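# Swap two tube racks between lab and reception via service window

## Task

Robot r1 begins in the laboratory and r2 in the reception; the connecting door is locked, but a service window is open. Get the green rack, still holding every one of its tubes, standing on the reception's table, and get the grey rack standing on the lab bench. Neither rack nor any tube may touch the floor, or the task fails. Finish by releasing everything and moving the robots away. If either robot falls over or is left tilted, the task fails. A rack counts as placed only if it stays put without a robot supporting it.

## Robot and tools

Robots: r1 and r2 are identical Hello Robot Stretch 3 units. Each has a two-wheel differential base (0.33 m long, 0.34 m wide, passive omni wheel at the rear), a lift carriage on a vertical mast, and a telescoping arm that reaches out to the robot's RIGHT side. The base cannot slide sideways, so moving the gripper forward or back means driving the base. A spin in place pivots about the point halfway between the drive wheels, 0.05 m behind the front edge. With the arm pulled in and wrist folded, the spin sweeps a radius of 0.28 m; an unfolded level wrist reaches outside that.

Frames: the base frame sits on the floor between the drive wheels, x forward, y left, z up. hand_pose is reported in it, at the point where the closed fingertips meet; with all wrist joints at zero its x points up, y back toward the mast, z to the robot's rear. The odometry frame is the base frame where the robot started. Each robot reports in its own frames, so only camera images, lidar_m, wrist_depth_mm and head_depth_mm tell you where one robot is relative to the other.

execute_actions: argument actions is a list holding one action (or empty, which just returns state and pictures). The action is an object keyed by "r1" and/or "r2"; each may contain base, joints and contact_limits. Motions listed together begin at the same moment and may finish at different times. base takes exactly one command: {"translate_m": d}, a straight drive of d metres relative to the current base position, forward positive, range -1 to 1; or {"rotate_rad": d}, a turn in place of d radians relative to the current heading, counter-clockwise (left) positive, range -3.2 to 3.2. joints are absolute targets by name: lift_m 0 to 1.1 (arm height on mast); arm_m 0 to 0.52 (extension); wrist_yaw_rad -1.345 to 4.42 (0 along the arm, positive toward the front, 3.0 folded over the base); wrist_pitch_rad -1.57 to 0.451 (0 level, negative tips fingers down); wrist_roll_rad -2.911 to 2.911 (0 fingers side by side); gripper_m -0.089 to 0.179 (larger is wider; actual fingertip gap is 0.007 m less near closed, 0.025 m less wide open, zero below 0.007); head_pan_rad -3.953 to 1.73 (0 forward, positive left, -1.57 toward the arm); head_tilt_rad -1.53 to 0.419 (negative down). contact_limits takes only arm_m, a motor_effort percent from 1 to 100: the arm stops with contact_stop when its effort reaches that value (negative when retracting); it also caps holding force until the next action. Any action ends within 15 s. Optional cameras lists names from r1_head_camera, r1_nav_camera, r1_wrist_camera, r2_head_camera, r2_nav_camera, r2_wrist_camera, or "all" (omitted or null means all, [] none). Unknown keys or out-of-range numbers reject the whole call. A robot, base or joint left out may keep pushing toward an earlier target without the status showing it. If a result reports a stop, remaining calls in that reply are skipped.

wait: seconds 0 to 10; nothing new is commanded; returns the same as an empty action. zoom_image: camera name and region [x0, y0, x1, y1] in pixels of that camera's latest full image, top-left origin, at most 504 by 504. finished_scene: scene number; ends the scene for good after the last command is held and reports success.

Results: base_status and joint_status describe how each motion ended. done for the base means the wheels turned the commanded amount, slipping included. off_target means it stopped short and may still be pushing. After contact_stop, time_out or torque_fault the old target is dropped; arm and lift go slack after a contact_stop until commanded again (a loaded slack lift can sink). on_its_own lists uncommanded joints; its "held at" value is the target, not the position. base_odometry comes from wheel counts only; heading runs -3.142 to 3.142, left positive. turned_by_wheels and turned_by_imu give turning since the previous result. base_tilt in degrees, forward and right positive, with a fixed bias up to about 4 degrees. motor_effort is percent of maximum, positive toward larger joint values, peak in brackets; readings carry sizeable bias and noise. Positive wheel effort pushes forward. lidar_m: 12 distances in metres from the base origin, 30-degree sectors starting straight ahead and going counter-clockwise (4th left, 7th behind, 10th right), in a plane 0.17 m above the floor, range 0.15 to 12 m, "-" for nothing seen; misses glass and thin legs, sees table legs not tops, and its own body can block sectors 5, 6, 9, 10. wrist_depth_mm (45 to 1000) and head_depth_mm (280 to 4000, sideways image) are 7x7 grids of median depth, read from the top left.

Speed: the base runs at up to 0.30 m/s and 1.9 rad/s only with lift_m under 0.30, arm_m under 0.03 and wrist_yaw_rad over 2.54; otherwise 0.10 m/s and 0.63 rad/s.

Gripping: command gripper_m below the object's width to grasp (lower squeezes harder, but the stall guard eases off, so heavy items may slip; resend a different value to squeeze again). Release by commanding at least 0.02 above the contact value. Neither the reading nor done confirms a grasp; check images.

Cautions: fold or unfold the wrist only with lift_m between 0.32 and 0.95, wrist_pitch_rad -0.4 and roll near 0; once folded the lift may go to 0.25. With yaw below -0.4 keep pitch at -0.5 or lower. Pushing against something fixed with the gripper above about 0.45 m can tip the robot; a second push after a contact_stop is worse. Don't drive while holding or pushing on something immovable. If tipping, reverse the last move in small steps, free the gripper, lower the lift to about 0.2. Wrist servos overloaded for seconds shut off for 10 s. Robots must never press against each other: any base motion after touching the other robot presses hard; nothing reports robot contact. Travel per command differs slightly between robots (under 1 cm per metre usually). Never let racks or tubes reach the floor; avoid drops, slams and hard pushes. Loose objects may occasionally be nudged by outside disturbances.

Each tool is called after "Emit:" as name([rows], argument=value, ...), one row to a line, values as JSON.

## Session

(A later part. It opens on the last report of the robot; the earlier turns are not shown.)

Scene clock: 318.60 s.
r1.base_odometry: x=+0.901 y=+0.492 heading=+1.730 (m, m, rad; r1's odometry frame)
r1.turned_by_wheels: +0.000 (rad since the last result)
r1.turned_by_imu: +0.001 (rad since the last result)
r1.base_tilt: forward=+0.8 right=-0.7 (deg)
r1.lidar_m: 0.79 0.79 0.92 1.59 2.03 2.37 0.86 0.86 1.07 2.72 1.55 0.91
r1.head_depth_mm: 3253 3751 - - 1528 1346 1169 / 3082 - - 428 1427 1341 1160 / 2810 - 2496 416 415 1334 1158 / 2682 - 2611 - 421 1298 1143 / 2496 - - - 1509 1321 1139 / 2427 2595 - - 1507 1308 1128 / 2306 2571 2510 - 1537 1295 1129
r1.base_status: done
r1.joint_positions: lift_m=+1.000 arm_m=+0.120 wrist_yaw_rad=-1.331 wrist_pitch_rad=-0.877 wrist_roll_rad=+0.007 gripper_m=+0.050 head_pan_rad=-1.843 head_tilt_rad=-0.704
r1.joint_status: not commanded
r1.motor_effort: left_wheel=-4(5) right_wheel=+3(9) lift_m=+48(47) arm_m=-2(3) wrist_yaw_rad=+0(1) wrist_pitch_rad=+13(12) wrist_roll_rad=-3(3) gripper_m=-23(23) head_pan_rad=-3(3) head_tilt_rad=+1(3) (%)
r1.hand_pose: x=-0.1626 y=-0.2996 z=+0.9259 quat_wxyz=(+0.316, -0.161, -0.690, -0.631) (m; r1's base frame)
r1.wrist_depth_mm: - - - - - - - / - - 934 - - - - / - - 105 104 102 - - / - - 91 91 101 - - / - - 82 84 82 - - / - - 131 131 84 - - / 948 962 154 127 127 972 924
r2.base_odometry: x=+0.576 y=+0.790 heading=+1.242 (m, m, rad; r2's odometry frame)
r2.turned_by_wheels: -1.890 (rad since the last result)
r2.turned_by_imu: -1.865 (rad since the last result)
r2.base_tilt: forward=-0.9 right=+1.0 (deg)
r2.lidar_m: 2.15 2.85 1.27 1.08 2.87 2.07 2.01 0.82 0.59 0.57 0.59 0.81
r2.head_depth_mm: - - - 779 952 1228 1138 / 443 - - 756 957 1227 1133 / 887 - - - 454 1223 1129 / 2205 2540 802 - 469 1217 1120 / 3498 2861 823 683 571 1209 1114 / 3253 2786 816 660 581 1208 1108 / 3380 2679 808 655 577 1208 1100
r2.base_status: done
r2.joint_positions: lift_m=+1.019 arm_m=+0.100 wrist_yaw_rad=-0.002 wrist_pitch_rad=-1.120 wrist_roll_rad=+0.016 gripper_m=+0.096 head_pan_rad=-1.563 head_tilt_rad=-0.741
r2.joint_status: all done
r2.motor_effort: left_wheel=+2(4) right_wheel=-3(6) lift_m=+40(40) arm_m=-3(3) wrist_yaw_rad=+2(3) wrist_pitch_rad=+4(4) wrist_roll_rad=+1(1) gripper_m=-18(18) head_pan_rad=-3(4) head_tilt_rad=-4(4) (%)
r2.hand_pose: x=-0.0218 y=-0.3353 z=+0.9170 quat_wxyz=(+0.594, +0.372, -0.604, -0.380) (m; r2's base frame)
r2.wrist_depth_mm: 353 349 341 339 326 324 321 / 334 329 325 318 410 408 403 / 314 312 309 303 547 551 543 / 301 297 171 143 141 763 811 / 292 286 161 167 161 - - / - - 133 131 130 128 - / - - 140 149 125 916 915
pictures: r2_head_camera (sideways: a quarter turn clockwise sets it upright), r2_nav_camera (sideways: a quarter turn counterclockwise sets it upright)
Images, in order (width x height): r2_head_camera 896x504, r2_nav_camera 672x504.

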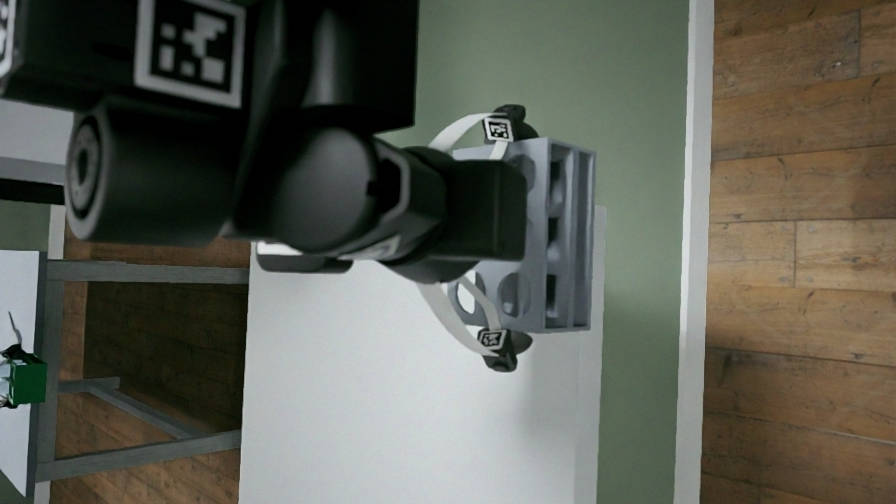

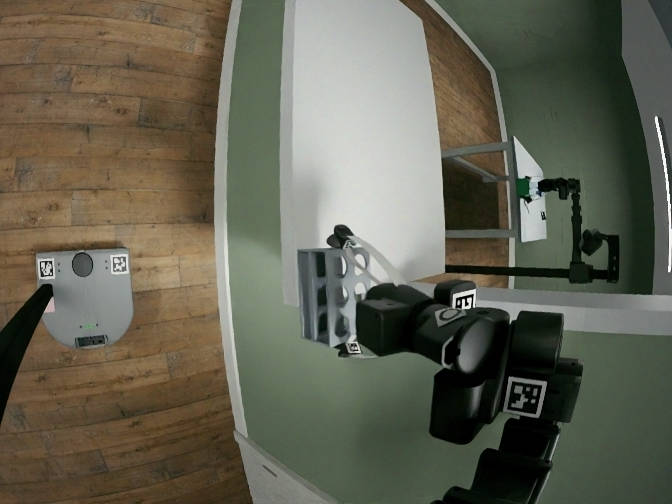

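Emit:
execute_actions([
  {"r1":{"base":{"translate_m":0.28}},"r2":{"base":{"translate_m":0.15},"joints":{"arm_m":0.2,"lift_m":0.99}}},
], cameras=[])

Emit:
execute_actions([
  {"r1":{"base":{"rotate_rad":1.81},"joints":{"arm_m":0.05}},"r2":{"joints":{"arm_m":0.39,"lift_m":0.95}}},
], cameras=["r2_head_camera","r1_nav_camera"])

Scene clock: 334.50 s.
r1.base_odometry: x=+0.856 y=+0.768 heading=+1.730 (m, m, rad; r1's odometry frame)
r1.turned_by_wheels: +0.000 (rad since the last result)
r1.turned_by_imu: +0.001 (rad since the last result)
r1.base_tilt: forward=+0.8 right=-0.8 (deg)
r1.lidar_m: 0.52 0.52 0.61 1.05 2.10 2.46 1.13 1.27 3.06 2.66 1.02 0.60
r1.head_depth_mm: 3190 3653 - - 1529 1351 1162 / 2993 - - 427 1483 1350 1160 / 2808 - 2510 416 415 1318 1152 / 2616 - 2641 - 421 1294 1148 / 2458 - - - 1514 1317 1144 / 2370 2559 - - 1514 1307 1134 / 2259 2490 2476 - 1526 1295 1125
r1.base_status: done
r1.joint_positions: lift_m=+1.000 arm_m=+0.120 wrist_yaw_rad=-1.331 wrist_pitch_rad=-0.877 wrist_roll_rad=+0.007 gripper_m=+0.050 head_pan_rad=-1.843 head_tilt_rad=-0.704
r1.joint_status: not commanded
r1.motor_effort: left_wheel=-4(5) right_wheel=+3(8) lift_m=+48(48) arm_m=-3(3) wrist_yaw_rad=+0(1) wrist_pitch_rad=+13(13) wrist_roll_rad=-3(3) gripper_m=-23(23) head_pan_rad=-3(3) head_tilt_rad=+2(2) (%)
r1.hand_pose: x=-0.1626 y=-0.2996 z=+0.9259 quat_wxyz=(+0.316, -0.161, -0.690, -0.631) (m; r1's base frame)
r1.wrist_depth_mm: - - - - - - - / - - - - - - - / - - 105 104 102 - - / - - 91 91 100 - - / - - 82 84 82 - - / - - 131 131 84 - - / 943 932 154 127 126 976 959
r2.base_odometry: x=+0.624 y=+0.932 heading=+1.243 (m, m, rad; r2's odometry frame)
r2.turned_by_wheels: +0.000 (rad since the last result)
r2.turned_by_imu: +0.000 (rad since the last result)
r2.base_tilt: forward=-1.0 right=+1.0 (deg)
r2.lidar_m: 2.14 2.71 1.20 1.09 3.10 2.22 2.15 0.82 0.59 0.57 0.59 0.81
r2.head_depth_mm: - 624 635 753 882 1227 1140 / - - 787 681 597 1218 1132 / - - - 532 593 1222 1127 / 2058 3019 - 539 590 1212 1118 / 2177 2855 827 613 585 1212 1113 / 2064 2605 816 659 581 1205 1107 / - 2773 807 655 576 1203 1105
r2.base_status: done
r2.joint_positions: lift_m=+0.991 arm_m=+0.200 wrist_yaw_rad=-0.002 wrist_pitch_rad=-1.120 wrist_roll_rad=+0.016 gripper_m=+0.096 head_pan_rad=-1.563 head_tilt_rad=-0.741
r2.joint_status: all done
r2.motor_effort: left_wheel=+2(4) right_wheel=-3(4) lift_m=+17(37) arm_m=+5(6) wrist_yaw_rad=+1(1) wrist_pitch_rad=+4(4) wrist_roll_rad=+0(0) gripper_m=-18(18) head_pan_rad=-3(3) head_tilt_rad=-4(4) (%)
r2.hand_pose: x=-0.0218 y=-0.4345 z=+0.8881 quat_wxyz=(+0.594, +0.372, -0.604, -0.380) (m; r2's base frame)
r2.wrist_depth_mm: 313 312 308 302 298 294 224 / 297 295 293 287 286 278 240 / 282 280 277 272 269 267 327 / 268 265 172 143 141 251 454 / 257 255 161 167 161 241 876 / 246 - 133 131 129 127 919 / 237 231 140 149 125 219 893
pictures: none
No camera images: the call's "cameras" was empty. Leave "cameras" out to get every camera's image.

Scene clock: 338.30 s.
r1.base_odometry: x=+0.856 y=+0.768 heading=-2.744 (m, m, rad; r1's odometry frame)
r1.turned_by_wheels: +1.810 (rad since the last result)
r1.turned_by_imu: +1.819 (rad since the last result)
r1.base_tilt: forward=+0.7 right=-0.6 (deg)
r1.lidar_m: 1.82 2.18 2.94 1.13 1.85 2.76 2.12 0.75 0.54 0.52 0.54 0.73
r1.head_depth_mm: 3874 3979 - - 589 1289 1166 / - - - - 357 1254 1163 / - - - - 358 373 1155 / - - - - - 398 1145 / 2383 3441 - - - 1104 1136 / 2293 3386 - - - - 1120 / 547 600 2368 702 - 506 1090
r1.base_status: done
r1.joint_positions: lift_m=+1.000 arm_m=+0.050 wrist_yaw_rad=-1.331 wrist_pitch_rad=-0.877 wrist_roll_rad=+0.007 gripper_m=+0.050 head_pan_rad=-1.843 head_tilt_rad=-0.704
r1.joint_status: all done
r1.motor_effort: left_wheel=-4(9) right_wheel=+3(10) lift_m=+48(47) arm_m=-3(3) wrist_yaw_rad=+1(1) wrist_pitch_rad=+13(13) wrist_roll_rad=-3(3) gripper_m=-23(23) head_pan_rad=-3(3) head_tilt_rad=+3(1) (%)
r1.hand_pose: x=-0.1626 y=-0.2296 z=+0.9259 quat_wxyz=(+0.316, -0.161, -0.690, -0.631) (m; r1's base frame)
r1.wrist_depth_mm: 454 457 452 468 - - - / 401 396 391 407 - - - / 364 356 105 105 102 - - / 325 324 91 92 100 - - / 302 301 82 84 82 - - / 277 276 131 130 83 - - / 258 256 153 127 127 947 981
r2.base_odometry: x=+0.624 y=+0.932 heading=+1.243 (m, m, rad; r2's odometry frame)
r2.turned_by_wheels: +0.000 (rad since the last result)
r2.turned_by_imu: +0.000 (rad since the last result)
r2.base_tilt: forward=-1.0 right=+0.9 (deg)
r2.lidar_m: 2.14 2.70 1.20 1.09 3.09 2.22 2.15 0.82 0.60 0.57 0.59 0.80
r2.head_depth_mm: - - 668 754 883 1226 1137 / - 2724 821 681 597 1223 1132 / - - 827 675 593 1226 1127 / 827 1333 688 671 590 1218 1118 / 1981 2522 822 665 584 1208 1119 / 2120 2679 816 660 580 1207 1111 / - 2800 807 655 575 1208 1106
r2.base_status: not commanded
r2.joint_positions: lift_m=+0.951 arm_m=+0.390 wrist_yaw_rad=-0.002 wrist_pitch_rad=-1.120 wrist_roll_rad=+0.016 gripper_m=+0.096 head_pan_rad=-1.563 head_tilt_rad=-0.741
r2.joint_status: all done
r2.motor_effort: left_wheel=+2(2) right_wheel=-3(3) lift_m=+17(17) arm_m=+4(5) wrist_yaw_rad=+1(1) wrist_pitch_rad=+4(4) wrist_roll_rad=+0(0) gripper_m=-18(18) head_pan_rad=-4(3) head_tilt_rad=-5(4) (%)
r2.hand_pose: x=-0.0218 y=-0.6244 z=+0.8480 quat_wxyz=(+0.594, +0.372, -0.604, -0.380) (m; r2's base frame)
r2.wrist_depth_mm: 264 261 256 255 249 247 - / 250 247 244 242 237 234 - / 238 235 231 229 226 223 221 / 225 223 171 143 141 212 209 / 215 214 162 167 162 202 201 / 206 - 133 131 130 128 192 / 199 193 140 149 125 183 185
pictures: r1_nav_camera (sideways: a quarter turn counterclockwise sets it upright), r2_head_camera (sideways: a quarter turn clockwise sets it upright)
Images, in order (width x height): r1_nav_camera 672x504, r2_head_camera 896x504.

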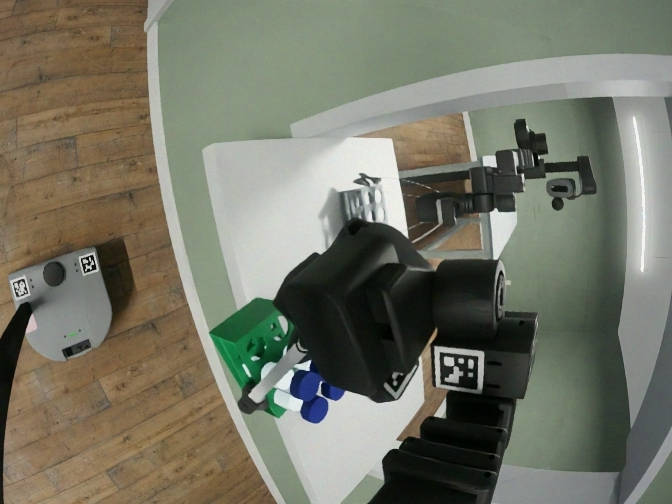

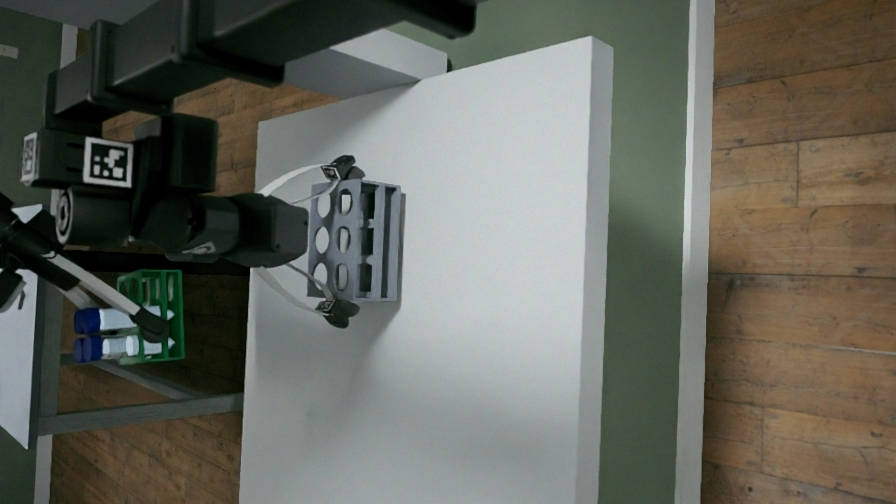

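Emit:
execute_actions([
  {"r1":{"base":{"translate_m":-0.15},"joints":{"arm_m":0.2}},"r2":{"joints":{"lift_m":0.938}}},
], cameras=[])

Emit:
execute_actions([
  {"r1":{"base":{"translate_m":-0.17},"joints":{"arm_m":0.33,"lift_m":0.96}},"r2":{"joints":{"gripper_m":0.179,"head_pan_rad":-1.1}}},
], cameras=["r2_head_camera","r1_wrist_camera"])

Scene clock: 347.80 s.
r1.base_odometry: x=+0.995 y=+0.826 heading=-2.744 (m, m, rad; r1's odometry frame)
r1.turned_by_wheels: +0.000 (rad since the last result)
r1.turned_by_imu: -0.001 (rad since the last result)
r1.base_tilt: forward=+0.8 right=-0.7 (deg)
r1.lidar_m: 1.88 2.33 3.15 1.14 1.38 2.61 2.14 0.75 0.54 0.52 0.54 0.74
r1.head_depth_mm: 3771 3744 - - 591 1291 1165 / - - - 694 599 1257 1156 / - - 875 467 580 1207 1150 / - 3230 862 474 548 1109 1148 / - 2974 - 653 571 1036 1141 / 2521 - - 686 581 525 1120 / 2249 3333 - 665 576 510 1087
r1.base_status: done
r1.joint_positions: lift_m=+1.000 arm_m=+0.200 wrist_yaw_rad=-1.331 wrist_pitch_rad=-0.877 wrist_roll_rad=+0.007 gripper_m=+0.050 head_pan_rad=-1.843 head_tilt_rad=-0.704
r1.joint_status: all done
r1.motor_effort: left_wheel=-3(8) right_wheel=+3(3) lift_m=+48(48) arm_m=+5(7) wrist_yaw_rad=+0(1) wrist_pitch_rad=+13(13) wrist_roll_rad=-3(3) gripper_m=-23(23) head_pan_rad=-3(3) head_tilt_rad=+2(0) (%)
r1.hand_pose: x=-0.1626 y=-0.3790 z=+0.9259 quat_wxyz=(+0.316, -0.161, -0.690, -0.631) (m; r1's base frame)
r1.wrist_depth_mm: 464 447 448 452 455 - - / 397 397 389 391 400 - - / 361 361 104 104 102 - - / 325 325 91 91 101 - - / 297 300 82 84 82 - - / 275 277 130 131 84 - - / 259 256 154 127 127 998 -
r2.base_odometry: x=+0.624 y=+0.932 heading=+1.243 (m, m, rad; r2's odometry frame)
r2.turned_by_wheels: +0.000 (rad since the last result)
r2.turned_by_imu: +0.001 (rad since the last result)
r2.base_tilt: forward=-0.9 right=+1.0 (deg)
r2.lidar_m: 2.14 2.70 1.20 1.09 3.09 2.22 2.15 0.82 0.59 0.57 0.59 0.80
r2.head_depth_mm: - - - 732 898 1224 1140 / - 2718 834 682 596 1225 1132 / - - 841 675 593 1226 1125 / 2064 3029 723 671 588 1214 1125 / 1996 2768 823 665 585 1210 1118 / 718 2409 816 660 581 1199 1109 / 3762 783 809 655 576 1207 1104
r2.base_status: not commanded
r2.joint_positions: lift_m=+0.939 arm_m=+0.390 wrist_yaw_rad=-0.002 wrist_pitch_rad=-1.120 wrist_roll_rad=+0.016 gripper_m=+0.096 head_pan_rad=-1.563 head_tilt_rad=-0.741
r2.joint_status: all done
r2.motor_effort: left_wheel=+2(2) right_wheel=-3(3) lift_m=+16(19) arm_m=+5(4) wrist_yaw_rad=+1(1) wrist_pitch_rad=+4(4) wrist_roll_rad=+0(0) gripper_m=-18(18) head_pan_rad=-4(5) head_tilt_rad=-5(5) (%)
r2.hand_pose: x=-0.0218 y=-0.6244 z=+0.8360 quat_wxyz=(+0.594, +0.372, -0.604, -0.380) (m; r2's base frame)
r2.wrist_depth_mm: 250 246 243 241 237 233 - / 237 233 230 226 224 221 223 / 224 221 219 216 213 210 208 / 212 210 171 143 142 199 198 / 203 201 161 167 161 191 191 / 194 - 133 131 130 128 182 / 187 183 140 149 125 173 175
pictures: none
No camera images: the call's "cameras" was empty. Leave "cameras" out to get every camera's image.

Scene clock: 350.47 s.
r1.base_odometry: x=+1.151 y=+0.892 heading=-2.744 (m, m, rad; r1's odometry frame)
r1.turned_by_wheels: +0.000 (rad since the last result)
r1.turned_by_imu: +0.000 (rad since the last result)
r1.base_tilt: forward=+0.8 right=-0.7 (deg)
r1.lidar_m: 1.88 2.50 1.18 1.16 1.17 2.43 2.15 0.75 0.55 0.52 0.54 0.74
r1.head_depth_mm: 3452 670 697 - - 1290 1161 / - 3679 - - 584 1262 1157 / - 3848 - 675 596 1206 1154 / - - 587 624 590 1119 1142 / - 3316 926 633 585 1031 1137 / - - - 710 581 526 1115 / 2241 3379 864 706 575 511 1095
r1.base_status: done
r1.joint_positions: lift_m=+0.960 arm_m=+0.330 wrist_yaw_rad=-1.331 wrist_pitch_rad=-0.877 wrist_roll_rad=+0.007 gripper_m=+0.050 head_pan_rad=-1.843 head_tilt_rad=-0.704
r1.joint_status: all done
r1.motor_effort: left_wheel=-3(9) right_wheel=+3(5) lift_m=+33(48) arm_m=+5(4) wrist_yaw_rad=+0(2) wrist_pitch_rad=+12(12) wrist_roll_rad=-3(3) gripper_m=-23(23) head_pan_rad=-3(3) head_tilt_rad=+2(1) (%)
r1.hand_pose: x=-0.1626 y=-0.5090 z=+0.8864 quat_wxyz=(+0.316, -0.161, -0.690, -0.631) (m; r1's base frame)
r1.wrist_depth_mm: - 388 389 364 - - - / 351 345 338 342 347 346 - / 307 312 105 104 102 312 - / 282 282 91 91 99 283 - / 257 255 82 84 83 257 - / 238 236 131 131 84 240 245 / 221 219 153 127 158 222 224
r2.base_odometry: x=+0.624 y=+0.932 heading=+1.243 (m, m, rad; r2's odometry frame)
r2.turned_by_wheels: +0.000 (rad since the last result)
r2.turned_by_imu: +0.000 (rad since the last result)
r2.base_tilt: forward=-0.9 right=+0.9 (deg)
r2.lidar_m: 2.14 2.70 1.20 1.08 3.08 2.22 2.15 0.82 0.59 0.57 0.59 0.80
r2.head_depth_mm: 2210 2993 864 666 573 981 1117 / 3639 2716 850 680 569 1081 1131 / 650 2793 841 675 579 1202 1124 / - 857 827 670 603 1240 1119 / - 790 822 664 1142 1271 1115 / 3576 1077 816 660 1287 1260 1110 / 3210 2695 807 690 1388 1261 1103
r2.base_status: not commanded
r2.joint_positions: lift_m=+0.939 arm_m=+0.390 wrist_yaw_rad=-0.002 wrist_pitch_rad=-1.119 wrist_roll_rad=+0.016 gripper_m=+0.179 head_pan_rad=-1.107 head_tilt_rad=-0.741
r2.joint_status: all done
r2.motor_effort: left_wheel=+2(2) right_wheel=-2(3) lift_m=+17(17) arm_m=+4(4) wrist_yaw_rad=+1(1) wrist_pitch_rad=+3(4) wrist_roll_rad=+0(0) gripper_m=+0(83) head_pan_rad=+2(27) head_tilt_rad=-4(5) (%)
r2.hand_pose: x=-0.0218 y=-0.6247 z=+0.8361 quat_wxyz=(+0.594, +0.372, -0.604, -0.379) (m; r2's base frame)
r2.wrist_depth_mm: 250 248 242 240 238 233 - / 237 234 231 228 225 222 224 / 224 222 218 216 212 211 207 / 213 212 174 146 144 201 198 / 203 203 170 168 162 191 192 / 196 191 136 134 133 181 183 / - 184 129 128 126 173 173
pictures: r1_wrist_camera, r2_head_camera (sideways: a quarter turn clockwise sets it upright)
Images, in order (width x height): r1_wrist_camera 644x364, r2_head_camera 896x504.

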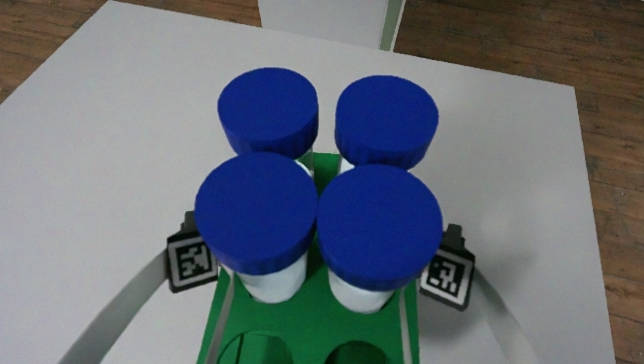

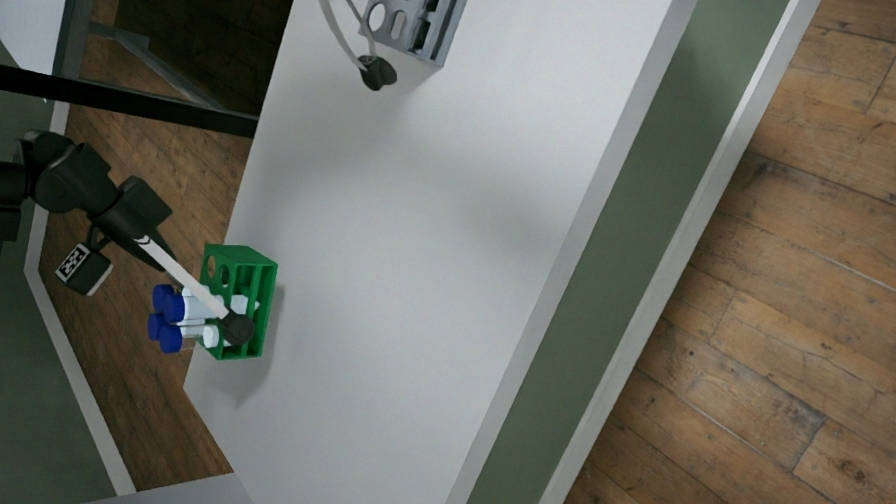

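Emit:
execute_actions([
  {"r1":{"joints":{"arm_m":0.5,"lift_m":0.928}},"r2":{"joints":{"lift_m":1.03,"arm_m":0.2}}},
], cameras=[])

Emit:
execute_actions([
  {"r1":{"joints":{"lift_m":0.915}},"r2":{"joints":{"arm_m":0.12,"gripper_m":0.15}}},
], cameras=[])

Scene clock: 370.03 s.
r1.base_odometry: x=+1.151 y=+0.892 heading=-2.744 (m, m, rad; r1's odometry frame)
r1.turned_by_wheels: +0.000 (rad since the last result)
r1.turned_by_imu: +0.000 (rad since the last result)
r1.base_tilt: forward=+0.7 right=-0.6 (deg)
r1.lidar_m: 1.88 2.51 1.17 1.16 1.16 2.43 2.15 0.75 0.54 0.52 0.54 0.74
r1.head_depth_mm: 3451 670 710 769 - - 1129 / - 3638 2674 - - 1257 1159 / - 3593 - - 581 1208 1155 / - - - 704 590 1116 1145 / - - 749 718 586 1034 1140 / - 2337 858 711 582 528 1114 / 2282 3497 2389 703 576 509 1092
r1.base_status: not commanded
r1.joint_positions: lift_m=+0.928 arm_m=+0.500 wrist_yaw_rad=-1.331 wrist_pitch_rad=-0.877 wrist_roll_rad=+0.007 gripper_m=+0.050 head_pan_rad=-1.843 head_tilt_rad=-0.704
r1.joint_status: all done
r1.motor_effort: left_wheel=-3(3) right_wheel=+3(3) lift_m=+32(31) arm_m=+5(3) wrist_yaw_rad=+1(0) wrist_pitch_rad=+13(12) wrist_roll_rad=-3(3) gripper_m=-23(24) head_pan_rad=-3(3) head_tilt_rad=+2(1) (%)
r1.hand_pose: x=-0.1626 y=-0.6790 z=+0.8544 quat_wxyz=(+0.316, -0.161, -0.690, -0.631) (m; r1's base frame)
r1.wrist_depth_mm: - - 335 338 329 303 - / - - 293 300 301 301 302 / - 276 105 104 102 268 270 / - 242 91 91 101 246 245 / 232 225 83 84 83 226 225 / 205 206 131 130 84 207 208 / 193 192 153 127 158 192 192
r2.base_odometry: x=+0.624 y=+0.932 heading=+1.243 (m, m, rad; r2's odometry frame)
r2.turned_by_wheels: +0.000 (rad since the last result)
r2.turned_by_imu: +0.001 (rad since the last result)
r2.base_tilt: forward=-1.0 right=+0.9 (deg)
r2.lidar_m: 2.14 2.71 1.20 1.09 3.08 2.22 2.16 0.82 0.60 0.57 0.59 0.80
r2.head_depth_mm: 2199 3002 862 667 573 982 1119 / 3865 2723 849 664 569 1081 1130 / - 2928 838 676 580 1196 1124 / 576 588 832 670 604 1240 1119 / 537 615 750 665 1145 1274 1116 / 3543 1029 709 661 1283 1264 1111 / 3168 2687 805 689 1396 1253 1101
r2.base_status: not commanded
r2.joint_positions: lift_m=+1.029 arm_m=+0.200 wrist_yaw_rad=-0.001 wrist_pitch_rad=-1.118 wrist_roll_rad=+0.016 gripper_m=+0.179 head_pan_rad=-1.107 head_tilt_rad=-0.741
r2.joint_status: all done
r2.motor_effort: left_wheel=+2(2) right_wheel=-3(2) lift_m=+39(41) arm_m=-4(4) wrist_yaw_rad=+0(1) wrist_pitch_rad=+3(4) wrist_roll_rad=+0(0) gripper_m=+0(1) head_pan_rad=+2(3) head_tilt_rad=-5(4) (%)
r2.hand_pose: x=-0.0217 y=-0.4358 z=+0.9272 quat_wxyz=(+0.595, +0.372, -0.604, -0.379) (m; r2's base frame)
r2.wrist_depth_mm: 369 359 354 283 341 336 225 / 345 341 338 293 318 316 239 / 327 326 322 314 309 308 323 / 311 306 304 300 296 296 494 / 299 294 288 286 282 280 941 / 286 278 277 273 270 269 - / 267 267 265 264 259 257 917
pictures: none
No camera images: the call's "cameras" was empty. Leave "cameras" out to get every camera's image.

Scene clock: 371.83 s.
r1.base_odometry: x=+1.151 y=+0.892 heading=-2.744 (m, m, rad; r1's odometry frame)
r1.turned_by_wheels: +0.000 (rad since the last result)
r1.turned_by_imu: +0.000 (rad since the last result)
r1.base_tilt: forward=+0.7 right=-0.7 (deg)
r1.lidar_m: 1.88 2.50 1.18 1.15 1.17 2.44 2.16 0.75 0.55 0.52 0.54 0.74
r1.head_depth_mm: 3470 672 712 753 - - - / - 3651 2518 - - - 1158 / - 3615 2735 - 579 1208 1145 / - 3703 - 700 590 1111 1144 / - - 743 716 587 1035 1137 / 2790 2304 861 710 583 527 1120 / 2249 3524 2385 700 578 510 1093
r1.base_status: not commanded
r1.joint_positions: lift_m=+0.915 arm_m=+0.500 wrist_yaw_rad=-1.331 wrist_pitch_rad=-0.877 wrist_roll_rad=+0.007 gripper_m=+0.050 head_pan_rad=-1.843 head_tilt_rad=-0.704
r1.joint_status: all done
r1.motor_effort: left_wheel=-2(3) right_wheel=+3(3) lift_m=+32(31) arm_m=+5(5) wrist_yaw_rad=+1(0) wrist_pitch_rad=+12(13) wrist_roll_rad=-3(3) gripper_m=-23(23) head_pan_rad=-3(3) head_tilt_rad=+2(2) (%)
r1.hand_pose: x=-0.1626 y=-0.6790 z=+0.8414 quat_wxyz=(+0.316, -0.161, -0.690, -0.631) (m; r1's base frame)
r1.wrist_depth_mm: - - 316 314 313 303 - / - - 276 282 281 284 284 / - 253 104 104 102 254 253 / - 230 91 91 100 231 232 / 213 210 82 84 82 210 210 / 193 194 131 131 84 194 196 / 182 180 153 127 158 180 180
r2.base_odometry: x=+0.624 y=+0.932 heading=+1.243 (m, m, rad; r2's odometry frame)
r2.turned_by_wheels: +0.000 (rad since the last result)
r2.turned_by_imu: +0.000 (rad since the last result)
r2.base_tilt: forward=-1.0 right=+0.9 (deg)
r2.lidar_m: 2.14 2.70 1.20 1.09 3.09 2.23 2.16 0.82 0.59 0.57 0.59 0.80
r2.head_depth_mm: 2194 2982 860 667 571 981 1120 / 3859 2700 849 701 568 1084 1132 / - 2913 840 676 580 1197 1128 / 624 588 830 670 604 1240 1123 / 544 627 759 665 1142 1267 1112 / 3523 1026 714 661 1290 1261 1110 / 3181 2665 805 688 1389 1258 1101
r2.base_status: not commanded
r2.joint_positions: lift_m=+1.029 arm_m=+0.120 wrist_yaw_rad=-0.001 wrist_pitch_rad=-1.118 wrist_roll_rad=+0.016 gripper_m=+0.150 head_pan_rad=-1.107 head_tilt_rad=-0.741
r2.joint_status: all done
r2.motor_effort: left_wheel=+2(2) right_wheel=-4(3) lift_m=+39(38) arm_m=-4(1) wrist_yaw_rad=+1(0) wrist_pitch_rad=+3(3) wrist_roll_rad=+0(0) gripper_m=+0(83) head_pan_rad=+1(1) head_tilt_rad=-4(5) (%)
r2.hand_pose: x=-0.0217 y=-0.3558 z=+0.9272 quat_wxyz=(+0.595, +0.372, -0.604, -0.379) (m; r2's base frame)
r2.wrist_depth_mm: 365 360 356 316 341 336 289 / 343 339 334 331 329 325 368 / 327 324 317 313 311 314 496 / 311 308 304 300 297 294 743 / 297 294 288 287 283 284 - / - - - - - - - / - - - - 931 927 918
pictures: none
No camera images: the call's "cameras" was empty. Leave "cameras" out to get every camera's image.

Emit:
execute_actions([
  {"r1":{"joints":{"gripper_m":0.179}},"r2":{"joints":{"wrist_yaw_rad":1.81,"wrist_pitch_rad":-0.85,"arm_m":0.1}}},
], cameras=[])

Emit:
execute_actions([
  {"r1":{"base":{"translate_m":0.08},"joints":{"lift_m":1.03}},"r2":{"base":{"translate_m":0.08}}},
], cameras=[])

Emit:
execute_actions([
  {"r1":{"base":{"translate_m":0.23},"joints":{"wrist_yaw_rad":0,"wrist_pitch_rad":-1.11,"arm_m":0.372,"head_pan_rad":-1.57}},"r2":{"base":{"translate_m":0.23},"joints":{"head_pan_rad":-1.4}}},
], cameras=["r1_wrist_camera","r1_head_camera"])

Scene clock: 390.13 s.
r1.base_odometry: x=+1.151 y=+0.892 heading=-2.744 (m, m, rad; r1's odometry frame)
r1.turned_by_wheels: +0.000 (rad since the last result)
r1.turned_by_imu: +0.000 (rad since the last result)
r1.base_tilt: forward=+0.8 right=-0.8 (deg)
r1.lidar_m: 1.88 2.50 1.17 1.16 1.16 2.44 2.15 0.75 0.55 0.52 0.54 0.74
r1.head_depth_mm: 3505 671 713 752 - - - / - 3609 2565 - - - 1152 / - 3567 2718 - 577 1207 1155 / - 3694 - 702 592 1117 1141 / - - 746 715 584 1035 1140 / 2826 - 859 707 581 526 1119 / 2274 3521 2404 703 577 512 1097
r1.base_status: not commanded
r1.joint_positions: lift_m=+0.915 arm_m=+0.500 wrist_yaw_rad=-1.331 wrist_pitch_rad=-0.864 wrist_roll_rad=+0.007 gripper_m=+0.179 head_pan_rad=-1.843 head_tilt_rad=-0.704
r1.joint_status: all done
r1.motor_effort: left_wheel=-3(3) right_wheel=+2(3) lift_m=+32(32) arm_m=+5(5) wrist_yaw_rad=+0(1) wrist_pitch_rad=+6(13) wrist_roll_rad=-3(3) gripper_m=+1(100) head_pan_rad=-3(3) head_tilt_rad=+2(2) (%)
r1.hand_pose: x=-0.1653 y=-0.6797 z=+0.8434 quat_wxyz=(+0.320, -0.166, -0.689, -0.629) (m; r1's base frame)
r1.wrist_depth_mm: - - 328 327 319 304 - / - - 290 288 287 289 291 / - 257 109 107 107 259 260 / - 232 97 103 105 233 235 / 218 216 87 88 86 219 214 / - 191 136 131 86 195 196 / 181 181 152 130 132 181 182
r2.base_odometry: x=+0.624 y=+0.932 heading=+1.243 (m, m, rad; r2's odometry frame)
r2.turned_by_wheels: +0.000 (rad since the last result)
r2.turned_by_imu: +0.001 (rad since the last result)
r2.base_tilt: forward=-1.0 right=+0.9 (deg)
r2.lidar_m: 2.14 2.70 1.20 1.09 3.08 2.22 2.15 0.82 0.59 0.57 0.59 0.81
r2.head_depth_mm: 2219 3020 860 - 548 983 1120 / 3881 2726 896 - 549 1086 1128 / - 2951 871 655 578 1209 1129 / 619 587 830 688 605 1227 1118 / 544 632 764 665 1140 1310 1118 / 3525 1028 712 660 1283 1270 1109 / 3187 2671 804 689 1390 1257 1102
r2.base_status: not commanded
r2.joint_positions: lift_m=+1.029 arm_m=+0.100 wrist_yaw_rad=+1.808 wrist_pitch_rad=-0.864 wrist_roll_rad=+0.016 gripper_m=+0.150 head_pan_rad=-1.107 head_tilt_rad=-0.741
r2.joint_status: all done
r2.motor_effort: left_wheel=+2(2) right_wheel=-3(3) lift_m=+39(38) arm_m=-3(3) wrist_yaw_rad=+1(3) wrist_pitch_rad=+5(6) wrist_roll_rad=+0(0) gripper_m=+0(0) head_pan_rad=+3(2) head_tilt_rad=-4(5) (%)
r2.hand_pose: x=+0.1226 y=-0.2108 z=+0.9576 quat_wxyz=(+0.629, +0.690, -0.169, +0.316) (m; r2's base frame)
r2.wrist_depth_mm: - - - - - 504 479 / - - - - - 446 410 / - - - - - 390 379 / - - - - - 357 346 / - - - - - 329 315 / - - - - - 315 292 / - - - - 940 274 269
pictures: none
No camera images: the call's "cameras" was empty. Leave "cameras" out to get every camera's image.

Scene clock: 392.00 s.
r1.base_odometry: x=+1.078 y=+0.861 heading=-2.744 (m, m, rad; r1's odometry frame)
r1.turned_by_wheels: +0.000 (rad since the last result)
r1.turned_by_imu: +0.000 (rad since the last result)
r1.base_tilt: forward=+0.7 right=-0.7 (deg)
r1.lidar_m: 1.88 2.42 3.29 1.16 1.18 2.52 2.14 0.75 0.55 0.52 0.54 0.74
r1.head_depth_mm: 3463 - - 730 620 1294 1169 / - - 920 738 598 1263 1158 / - - 913 733 596 1209 1155 / - 3552 782 723 591 1115 1148 / - 3413 927 717 586 1032 1138 / 2521 3032 912 709 581 526 1119 / - 2976 2400 704 577 511 1089
r1.base_status: done
r1.joint_positions: lift_m=+1.030 arm_m=+0.500 wrist_yaw_rad=-1.331 wrist_pitch_rad=-0.863 wrist_roll_rad=+0.007 gripper_m=+0.179 head_pan_rad=-1.843 head_tilt_rad=-0.704
r1.joint_status: all done
r1.motor_effort: left_wheel=-3(4) right_wheel=+2(9) lift_m=+45(45) arm_m=+5(5) wrist_yaw_rad=+1(1) wrist_pitch_rad=+6(7) wrist_roll_rad=-3(3) gripper_m=+0(0) head_pan_rad=-3(3) head_tilt_rad=+2(3) (%)
r1.hand_pose: x=-0.1654 y=-0.6797 z=+0.9581 quat_wxyz=(+0.320, -0.166, -0.689, -0.629) (m; r1's base frame)
r1.wrist_depth_mm: - - - - 418 381 - / - - - 450 442 444 - / - - 409 403 408 406 408 / - - 367 245 359 363 368 / - 337 338 272 327 339 333 / - 303 307 286 306 305 307 / 958 284 284 281 286 283 286
r2.base_odometry: x=+0.650 y=+1.007 heading=+1.243 (m, m, rad; r2's odometry frame)
r2.turned_by_wheels: +0.000 (rad since the last result)
r2.turned_by_imu: +0.000 (rad since the last result)
r2.base_tilt: forward=-0.9 right=+1.0 (deg)
r2.lidar_m: 2.13 2.62 1.17 1.10 3.20 2.30 2.23 0.81 0.59 0.57 0.59 0.80
r2.head_depth_mm: 453 2741 859 - 549 982 1118 / 485 2279 898 - 548 1082 1134 / 3610 975 873 657 578 1209 1125 / - 2900 755 689 603 1226 1121 / 3879 2855 687 665 1143 1308 1113 / 3475 2819 789 659 1284 1261 1109 / 759 823 806 689 1385 1254 1101
r2.base_status: done
r2.joint_positions: lift_m=+1.029 arm_m=+0.100 wrist_yaw_rad=+1.808 wrist_pitch_rad=-0.864 wrist_roll_rad=+0.016 gripper_m=+0.150 head_pan_rad=-1.107 head_tilt_rad=-0.741
r2.joint_status: not commanded
r2.motor_effort: left_wheel=+2(5) right_wheel=-2(3) lift_m=+38(39) arm_m=-3(3) wrist_yaw_rad=+2(2) wrist_pitch_rad=+5(6) wrist_roll_rad=+0(0) gripper_m=+0(0) head_pan_rad=+3(2) head_tilt_rad=-5(4) (%)
r2.hand_pose: x=+0.1226 y=-0.2108 z=+0.9577 quat_wxyz=(+0.629, +0.690, -0.169, +0.316) (m; r2's base frame)
r2.wrist_depth_mm: - - - - - 510 478 / - - - - - 441 425 / - - - - - 395 382 / - - - - - 356 344 / - - - - - 332 317 / - - - - - 310 293 / - - - - 963 274 267
pictures: none
No camera images: the call's "cameras" was empty. Leave "cameras" out to get every camera's image.

Scene clock: 395.27 s.
r1.base_odometry: x=+0.866 y=+0.772 heading=-2.744 (m, m, rad; r1's odometry frame)
r1.turned_by_wheels: +0.000 (rad since the last result)
r1.turned_by_imu: +0.000 (rad since the last result)
r1.base_tilt: forward=+0.8 right=-0.8 (deg)
r1.lidar_m: 1.83 2.18 2.96 1.13 1.82 2.75 2.13 0.75 0.54 0.52 0.54 0.73
r1.head_depth_mm: - 3479 2595 746 605 547 1166 / 2083 3060 2477 737 600 543 1153 / - 3224 943 727 595 537 1153 / 2439 - 927 702 590 536 1145 / - 3275 921 696 586 533 1143 / - 3347 2320 710 581 528 1134 / - 548 561 642 710 928 1126
r1.base_status: done
r1.joint_positions: lift_m=+1.030 arm_m=+0.372 wrist_yaw_rad=-0.002 wrist_pitch_rad=-1.113 wrist_roll_rad=+0.007 gripper_m=+0.179 head_pan_rad=-1.577 head_tilt_rad=-0.704
r1.joint_status: all done
r1.motor_effort: left_wheel=-3(4) right_wheel=+3(8) lift_m=+44(45) arm_m=-3(3) wrist_yaw_rad=+2(6) wrist_pitch_rad=+1(3) wrist_roll_rad=-3(3) gripper_m=+0(1) head_pan_rad=+3(23) head_tilt_rad=+1(2) (%)
r1.hand_pose: x=-0.0218 y=-0.6088 z=+0.9279 quat_wxyz=(+0.598, +0.372, -0.602, -0.376) (m; r1's base frame)
r1.wrist_depth_mm: - - 358 358 356 355 355 / - - 343 335 336 336 334 / - 328 321 321 321 322 318 / 243 309 310 307 307 305 305 / 228 296 291 240 290 294 289 / - 279 278 229 278 277 279 / 236 267 266 266 270 267 269
r2.base_odometry: x=+0.724 y=+1.225 heading=+1.243 (m, m, rad; r2's odometry frame)
r2.turned_by_wheels: +0.000 (rad since the last result)
r2.turned_by_imu: +0.000 (rad since the last result)
r2.base_tilt: forward=-1.0 right=+0.9 (deg)
r2.lidar_m: 2.13 2.38 3.25 1.11 3.51 2.54 2.20 0.81 0.59 0.57 0.59 0.80
r2.head_depth_mm: 2217 - - 679 573 1113 1141 / 2242 - - - 569 1161 1132 / 2143 2811 871 - 577 1198 1125 / - 2866 864 - 574 1213 1120 / - 2842 890 632 586 1223 1115 / - 2836 829 676 595 1242 1103 / - 2788 782 654 1067 1256 1106
r2.base_status: done
r2.joint_positions: lift_m=+1.029 arm_m=+0.100 wrist_yaw_rad=+1.808 wrist_pitch_rad=-0.864 wrist_roll_rad=+0.016 gripper_m=+0.150 head_pan_rad=-1.393 head_tilt_rad=-0.741
r2.joint_status: all done
r2.motor_effort: left_wheel=+2(6) right_wheel=-3(5) lift_m=+39(39) arm_m=-3(3) wrist_yaw_rad=+1(1) wrist_pitch_rad=+6(5) wrist_roll_rad=+0(0) gripper_m=+0(0) head_pan_rad=-4(23) head_tilt_rad=-4(5) (%)
r2.hand_pose: x=+0.1226 y=-0.2107 z=+0.9577 quat_wxyz=(+0.629, +0.690, -0.169, +0.316) (m; r2's base frame)
r2.wrist_depth_mm: - - - - - - 577 / - - - - - - 558 / - - - - - 397 444 / - - - - - 352 347 / - - - - - 331 317 / - - - - - 305 291 / - - - - 962 273 270
pictures: r1_head_camera (sideways: a quarter turn clockwise sets it upright), r1_wrist_camera
Images, in order (width x height): r1_head_camera 896x504, r1_wrist_camera 644x364.

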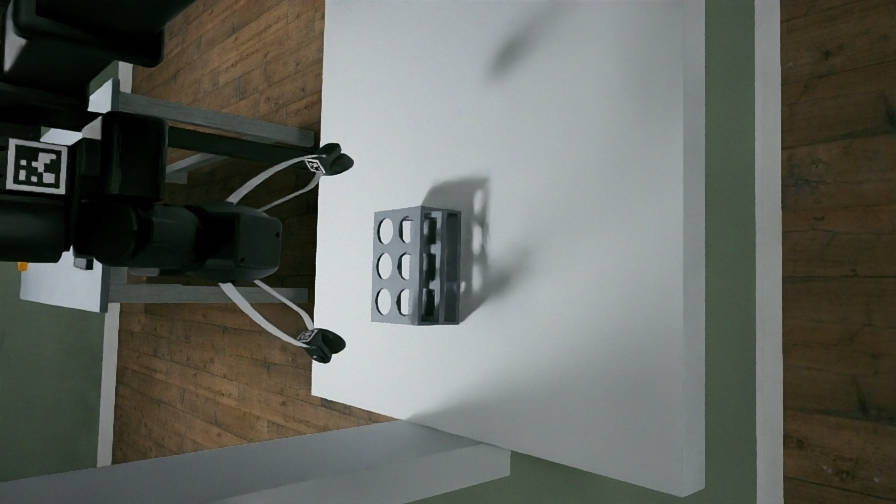

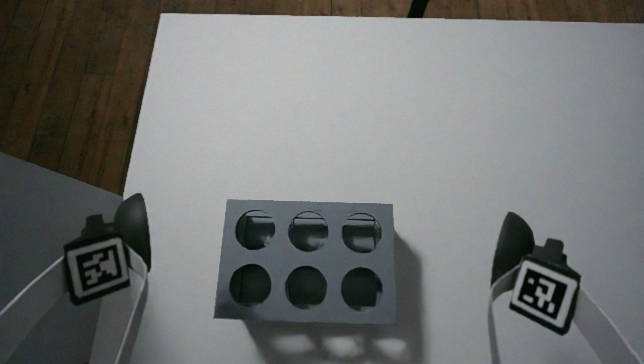

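Emit:
execute_actions([
  {"r1":{"base":{"translate_m":0.011},"joints":{"arm_m":0.376,"lift_m":0.935,"wrist_yaw_rad":0.015}},"r2":{"joints":{"arm_m":0.425}}},
], cameras=["r1_wrist_camera","r2_wrist_camera","r2_head_camera"])

Scene clock: 405.87 s.
r1.base_odometry: x=+0.855 y=+0.768 heading=-2.744 (m, m, rad; r1's odometry frame)
r1.turned_by_wheels: +0.000 (rad since the last result)
r1.turned_by_imu: +0.000 (rad since the last result)
r1.base_tilt: forward=+0.7 right=-0.6 (deg)
r1.lidar_m: 1.82 2.17 2.95 1.13 1.86 2.76 2.13 0.75 0.54 0.52 0.54 0.73
r1.head_depth_mm: - 3918 - - 588 547 1169 / 2134 - 2428 737 598 544 1159 / 2525 - 910 709 593 539 1153 / 2424 3666 - 701 591 537 1149 / - 3288 929 695 585 533 1142 / - 3361 2334 695 581 529 1130 / 502 511 551 630 731 959 1125
r1.base_status: done
r1.joint_positions: lift_m=+0.935 arm_m=+0.376 wrist_yaw_rad=+0.013 wrist_pitch_rad=-1.113 wrist_roll_rad=+0.007 gripper_m=+0.179 head_pan_rad=-1.577 head_tilt_rad=-0.704
r1.joint_status: all done
r1.motor_effort: left_wheel=-3(5) right_wheel=+3(9) lift_m=+28(35) arm_m=+5(7) wrist_yaw_rad=+2(0) wrist_pitch_rad=+1(1) wrist_roll_rad=-3(3) gripper_m=+1(0) head_pan_rad=+3(3) head_tilt_rad=+2(3) (%)
r1.hand_pose: x=-0.0204 y=-0.6122 z=+0.8334 quat_wxyz=(+0.601, +0.376, -0.600, -0.371) (m; r1's base frame)
r1.wrist_depth_mm: - 244 245 244 242 241 242 / - 232 230 230 231 229 229 / - 221 221 219 219 218 218 / 209 212 150 149 149 209 208 / 202 202 143 144 164 201 200 / - 191 161 137 137 189 190 / 186 183 130 130 131 182 182
r2.base_odometry: x=+0.724 y=+1.225 heading=+1.243 (m, m, rad; r2's odometry frame)
r2.turned_by_wheels: +0.000 (rad since the last result)
r2.turned_by_imu: +0.001 (rad since the last result)
r2.base_tilt: forward=-1.0 right=+1.0 (deg)
r2.lidar_m: 2.12 2.39 3.24 1.11 3.54 2.54 2.19 0.81 0.59 0.57 0.59 0.80
r2.head_depth_mm: 2049 2765 859 688 573 1118 1137 / - 2735 849 681 570 1162 1132 / 2083 2645 837 676 579 1199 1125 / - 3005 807 652 588 1213 1119 / - 2880 821 647 587 1223 1115 / - 2796 815 659 595 1237 1110 / - 2785 783 653 1066 1247 1103
r2.base_status: not commanded
r2.joint_positions: lift_m=+1.029 arm_m=+0.425 wrist_yaw_rad=+1.808 wrist_pitch_rad=-0.864 wrist_roll_rad=+0.016 gripper_m=+0.150 head_pan_rad=-1.393 head_tilt_rad=-0.741
r2.joint_status: all done
r2.motor_effort: left_wheel=+2(2) right_wheel=-4(3) lift_m=+38(38) arm_m=+4(0) wrist_yaw_rad=+1(2) wrist_pitch_rad=+5(5) wrist_roll_rad=+1(0) gripper_m=+0(0) head_pan_rad=-3(4) head_tilt_rad=-5(5) (%)
r2.hand_pose: x=+0.1226 y=-0.5350 z=+0.9577 quat_wxyz=(+0.629, +0.690, -0.169, +0.316) (m; r2's base frame)
r2.wrist_depth_mm: - - - - - 309 - / - - - - 408 365 - / - - 421 395 388 383 377 / - - 365 358 350 349 345 / - - 332 208 313 323 317 / - - 303 189 289 294 290 / - 281 280 231 266 271 268
pictures: r1_wrist_camera, r2_head_camera (sideways: a quarter turn clockwise sets it upright), r2_wrist_camera
Images, in order (width x height): r1_wrist_camera 644x364, r2_head_camera 896x504, r2_wrist_camera 644x364.

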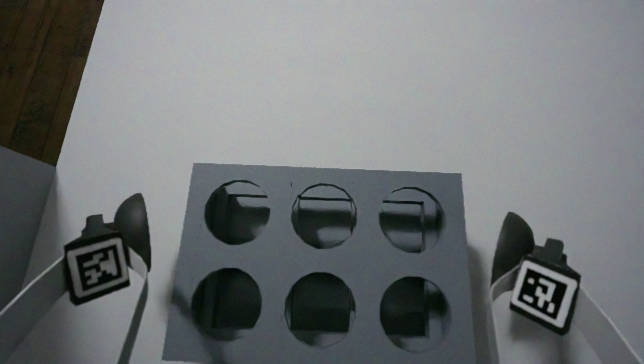

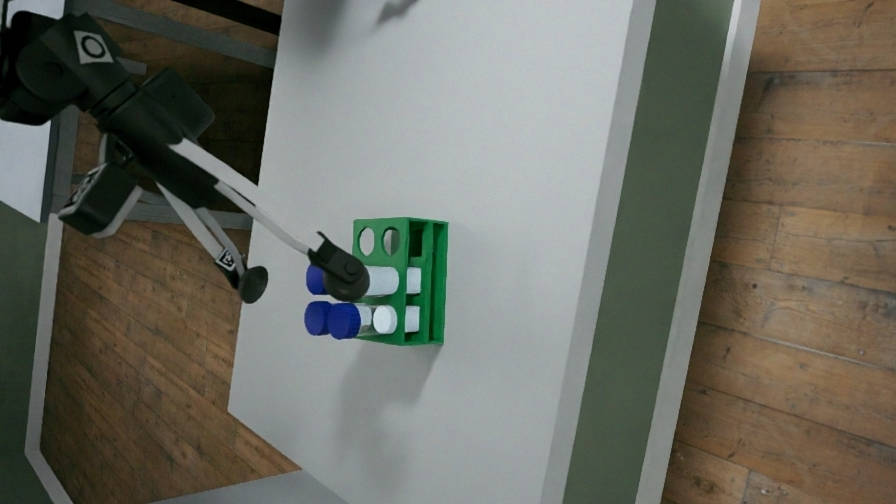

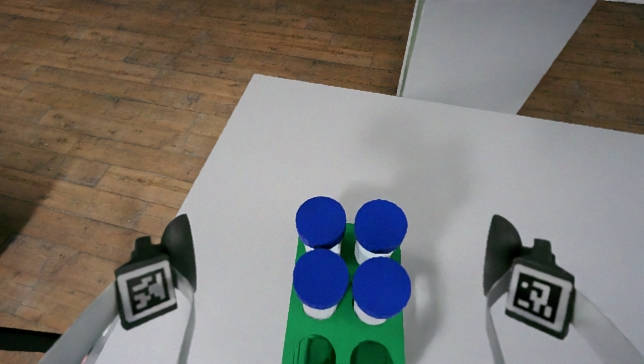

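Emit:
execute_actions([
  {"r1":{"joints":{"arm_m":0.371,"lift_m":0.932}},"r2":{"base":{"translate_m":0.013},"joints":{"wrist_yaw_rad":1.76,"lift_m":0.919}}},
], cameras=["r2_wrist_camera"])

Emit:
execute_actions([
  {"r1":{"joints":{"gripper_m":0.095}},"r2":{"joints":{"gripper_m":0.045}}},
], cameras=["r1_wrist_camera","r2_wrist_camera","r2_head_camera"])

Scene clock: 418.33 s.
r1.base_odometry: x=+0.855 y=+0.768 heading=-2.744 (m, m, rad; r1's odometry frame)
r1.turned_by_wheels: +0.000 (rad since the last result)
r1.turned_by_imu: +0.000 (rad since the last result)
r1.base_tilt: forward=+0.7 right=-0.8 (deg)
r1.lidar_m: 1.82 2.17 2.94 1.13 1.86 2.77 2.14 0.74 0.54 0.52 0.54 0.73
r1.head_depth_mm: 894 3760 - - 587 547 1165 / 1050 - 919 737 599 543 1164 / 2081 - 913 711 594 539 1156 / 2474 3914 - 701 589 536 1142 / - 3237 927 695 585 535 1144 / - 3453 2334 694 581 530 1136 / 502 513 552 629 731 957 1120
r1.base_status: not commanded
r1.joint_positions: lift_m=+0.932 arm_m=+0.371 wrist_yaw_rad=+0.013 wrist_pitch_rad=-1.113 wrist_roll_rad=+0.007 gripper_m=+0.179 head_pan_rad=-1.577 head_tilt_rad=-0.704
r1.joint_status: all done
r1.motor_effort: left_wheel=-3(3) right_wheel=+3(3) lift_m=+29(29) arm_m=-3(2) wrist_yaw_rad=+0(1) wrist_pitch_rad=+1(2) wrist_roll_rad=-3(3) gripper_m=+0(0) head_pan_rad=+3(3) head_tilt_rad=+1(2) (%)
r1.hand_pose: x=-0.0204 y=-0.6078 z=+0.8304 quat_wxyz=(+0.601, +0.376, -0.600, -0.371) (m; r1's base frame)
r1.wrist_depth_mm: - 242 241 239 238 240 238 / - 230 228 228 226 227 226 / - 218 216 217 216 214 215 / 206 208 148 147 147 206 206 / 199 200 139 138 138 197 196 / - 188 164 183 157 185 188 / 183 180 128 127 127 179 180
r2.base_odometry: x=+0.728 y=+1.237 heading=+1.243 (m, m, rad; r2's odometry frame)
r2.turned_by_wheels: +0.000 (rad since the last result)
r2.turned_by_imu: +0.001 (rad since the last result)
r2.base_tilt: forward=-0.9 right=+0.9 (deg)
r2.lidar_m: 2.12 2.37 3.22 1.10 3.56 2.56 2.20 0.82 0.59 0.57 0.59 0.80
r2.head_depth_mm: 2039 2630 860 688 573 1114 1136 / 2235 - 820 681 569 1163 1133 / 2110 2918 789 660 579 1198 1126 / - 2953 822 649 588 1214 1122 / - 2855 820 646 586 1223 1117 / - 2810 815 658 595 1239 1106 / 3920 2650 771 654 1067 1250 1101
r2.base_status: done
r2.joint_positions: lift_m=+0.920 arm_m=+0.425 wrist_yaw_rad=+1.762 wrist_pitch_rad=-0.863 wrist_roll_rad=+0.016 gripper_m=+0.150 head_pan_rad=-1.393 head_tilt_rad=-0.741
r2.joint_status: all done
r2.motor_effort: left_wheel=+2(4) right_wheel=-3(5) lift_m=+17(35) arm_m=+4(5) wrist_yaw_rad=-2(4) wrist_pitch_rad=+5(5) wrist_roll_rad=+0(0) gripper_m=+0(0) head_pan_rad=-3(3) head_tilt_rad=-5(5) (%)
r2.hand_pose: x=+0.1241 y=-0.5416 z=+0.8478 quat_wxyz=(+0.636, +0.686, -0.185, +0.301) (m; r2's base frame)
r2.wrist_depth_mm: - - 337 328 315 300 - / - - 296 291 284 281 275 / - 270 110 106 105 252 248 / - 240 228 105 99 226 223 / - 222 88 86 85 211 206 / 205 - 136 111 80 189 190 / 188 182 132 128 128 177 173
pictures: r2_wrist_camera
Images, in order (width x height): r2_wrist_camera 644x364.

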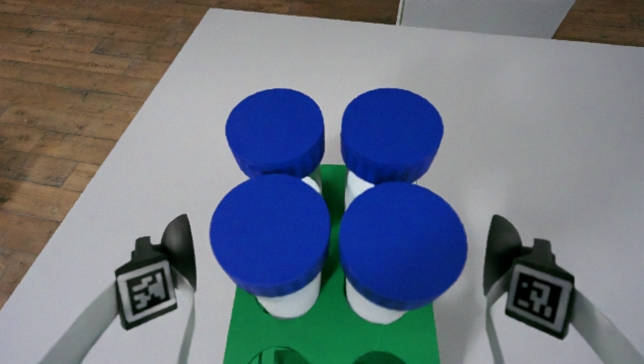

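Scene clock: 419.87 s.
r1.base_odometry: x=+0.855 y=+0.768 heading=-2.744 (m, m, rad; r1's odometry frame)
r1.turned_by_wheels: +0.000 (rad since the last result)
r1.turned_by_imu: +0.000 (rad since the last result)
r1.base_tilt: forward=+0.7 right=-0.5 (deg)
r1.lidar_m: 1.82 2.17 2.96 1.13 1.86 2.77 2.13 0.75 0.54 0.52 0.54 0.73
r1.head_depth_mm: 894 3675 - - 589 547 1168 / 1056 - 919 734 601 544 1156 / 2087 - 914 710 596 539 1157 / 2424 - - 702 591 537 1142 / - 3271 928 696 585 533 1137 / - 3401 2337 694 581 528 1128 / 504 512 551 630 730 960 1127
r1.base_status: not commanded
r1.joint_positions: lift_m=+0.932 arm_m=+0.371 wrist_yaw_rad=+0.013 wrist_pitch_rad=-1.116 wrist_roll_rad=+0.007 gripper_m=+0.096 head_pan_rad=-1.577 head_tilt_rad=-0.704
r1.joint_status: all done
r1.motor_effort: left_wheel=-3(4) right_wheel=+4(3) lift_m=+30(29) arm_m=-3(3) wrist_yaw_rad=+1(1) wrist_pitch_rad=+3(3) wrist_roll_rad=-3(3) gripper_m=-25(100) head_pan_rad=+3(2) head_tilt_rad=+2(2) (%)
r1.hand_pose: x=-0.0204 y=-0.6070 z=+0.8301 quat_wxyz=(+0.600, +0.377, -0.599, -0.372) (m; r1's base frame)
r1.wrist_depth_mm: - 240 238 239 237 237 236 / - 227 226 227 227 225 225 / - 217 218 215 214 215 214 / 206 208 146 145 145 205 205 / 199 199 137 137 137 197 196 / 192 187 162 181 157 - 188 / 181 182 127 126 127 178 181
r2.base_odometry: x=+0.728 y=+1.237 heading=+1.243 (m, m, rad; r2's odometry frame)
r2.turned_by_wheels: +0.000 (rad since the last result)
r2.turned_by_imu: +0.000 (rad since the last result)
r2.base_tilt: forward=-1.0 right=+1.0 (deg)
r2.lidar_m: 2.12 2.37 3.22 1.11 3.55 2.55 2.20 0.81 0.59 0.57 0.59 0.80
r2.head_depth_mm: 2037 2633 857 686 573 1114 1135 / 2231 - 820 680 570 1161 1132 / 2106 2930 789 667 579 1198 1129 / - 2969 829 652 588 1214 1119 / - 2867 821 647 586 1227 1113 / - 2819 817 660 595 1238 1106 / 3911 2676 769 655 1066 1253 1101
r2.base_status: not commanded
r2.joint_positions: lift_m=+0.919 arm_m=+0.425 wrist_yaw_rad=+1.762 wrist_pitch_rad=-0.876 wrist_roll_rad=+0.016 gripper_m=+0.046 head_pan_rad=-1.393 head_tilt_rad=-0.741
r2.joint_status: all done
r2.motor_effort: left_wheel=+2(2) right_wheel=-4(3) lift_m=+17(18) arm_m=+4(4) wrist_yaw_rad=-2(2) wrist_pitch_rad=+10(10) wrist_roll_rad=+0(0) gripper_m=-18(93) head_pan_rad=-3(4) head_tilt_rad=-5(5) (%)
r2.hand_pose: x=+0.1216 y=-0.5421 z=+0.8460 quat_wxyz=(+0.638, +0.687, -0.181, +0.298) (m; r2's base frame)
r2.wrist_depth_mm: - - 326 320 309 297 - / - - 291 284 279 275 269 / - 265 107 102 100 246 244 / - 236 225 102 94 224 221 / - 215 86 84 82 205 202 / 200 198 80 80 76 190 187 / 184 183 176 125 124 174 173
pictures: r1_wrist_camera, r2_head_camera (sideways: a quarter turn clockwise sets it upright), r2_wrist_camera
Images, in order (width x height): r1_wrist_camera 644x364, r2_head_camera 896x504, r2_wrist_camera 644x364.

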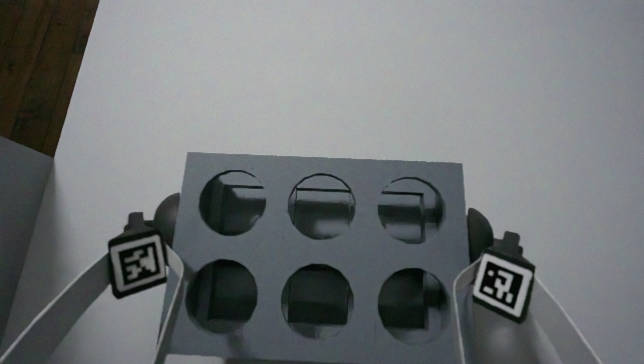

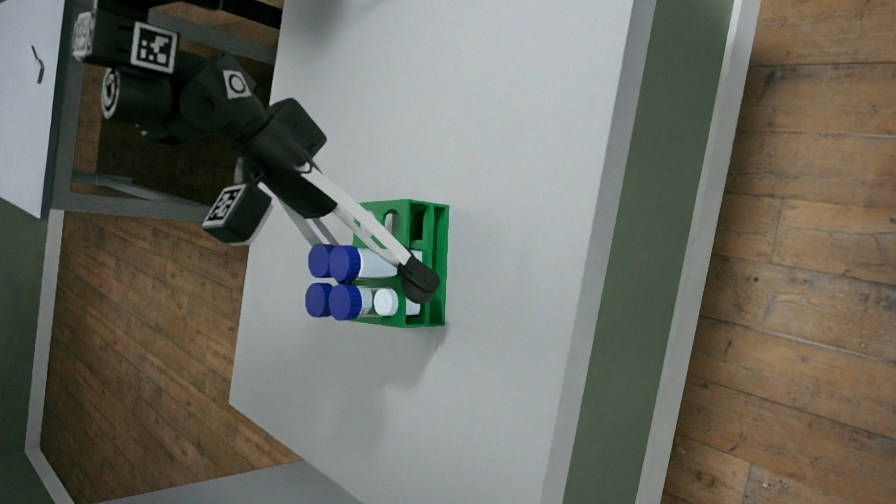

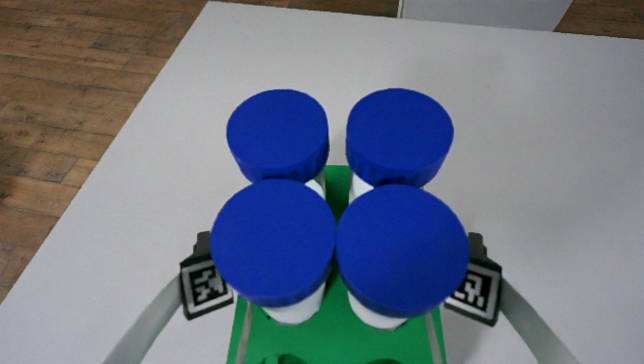

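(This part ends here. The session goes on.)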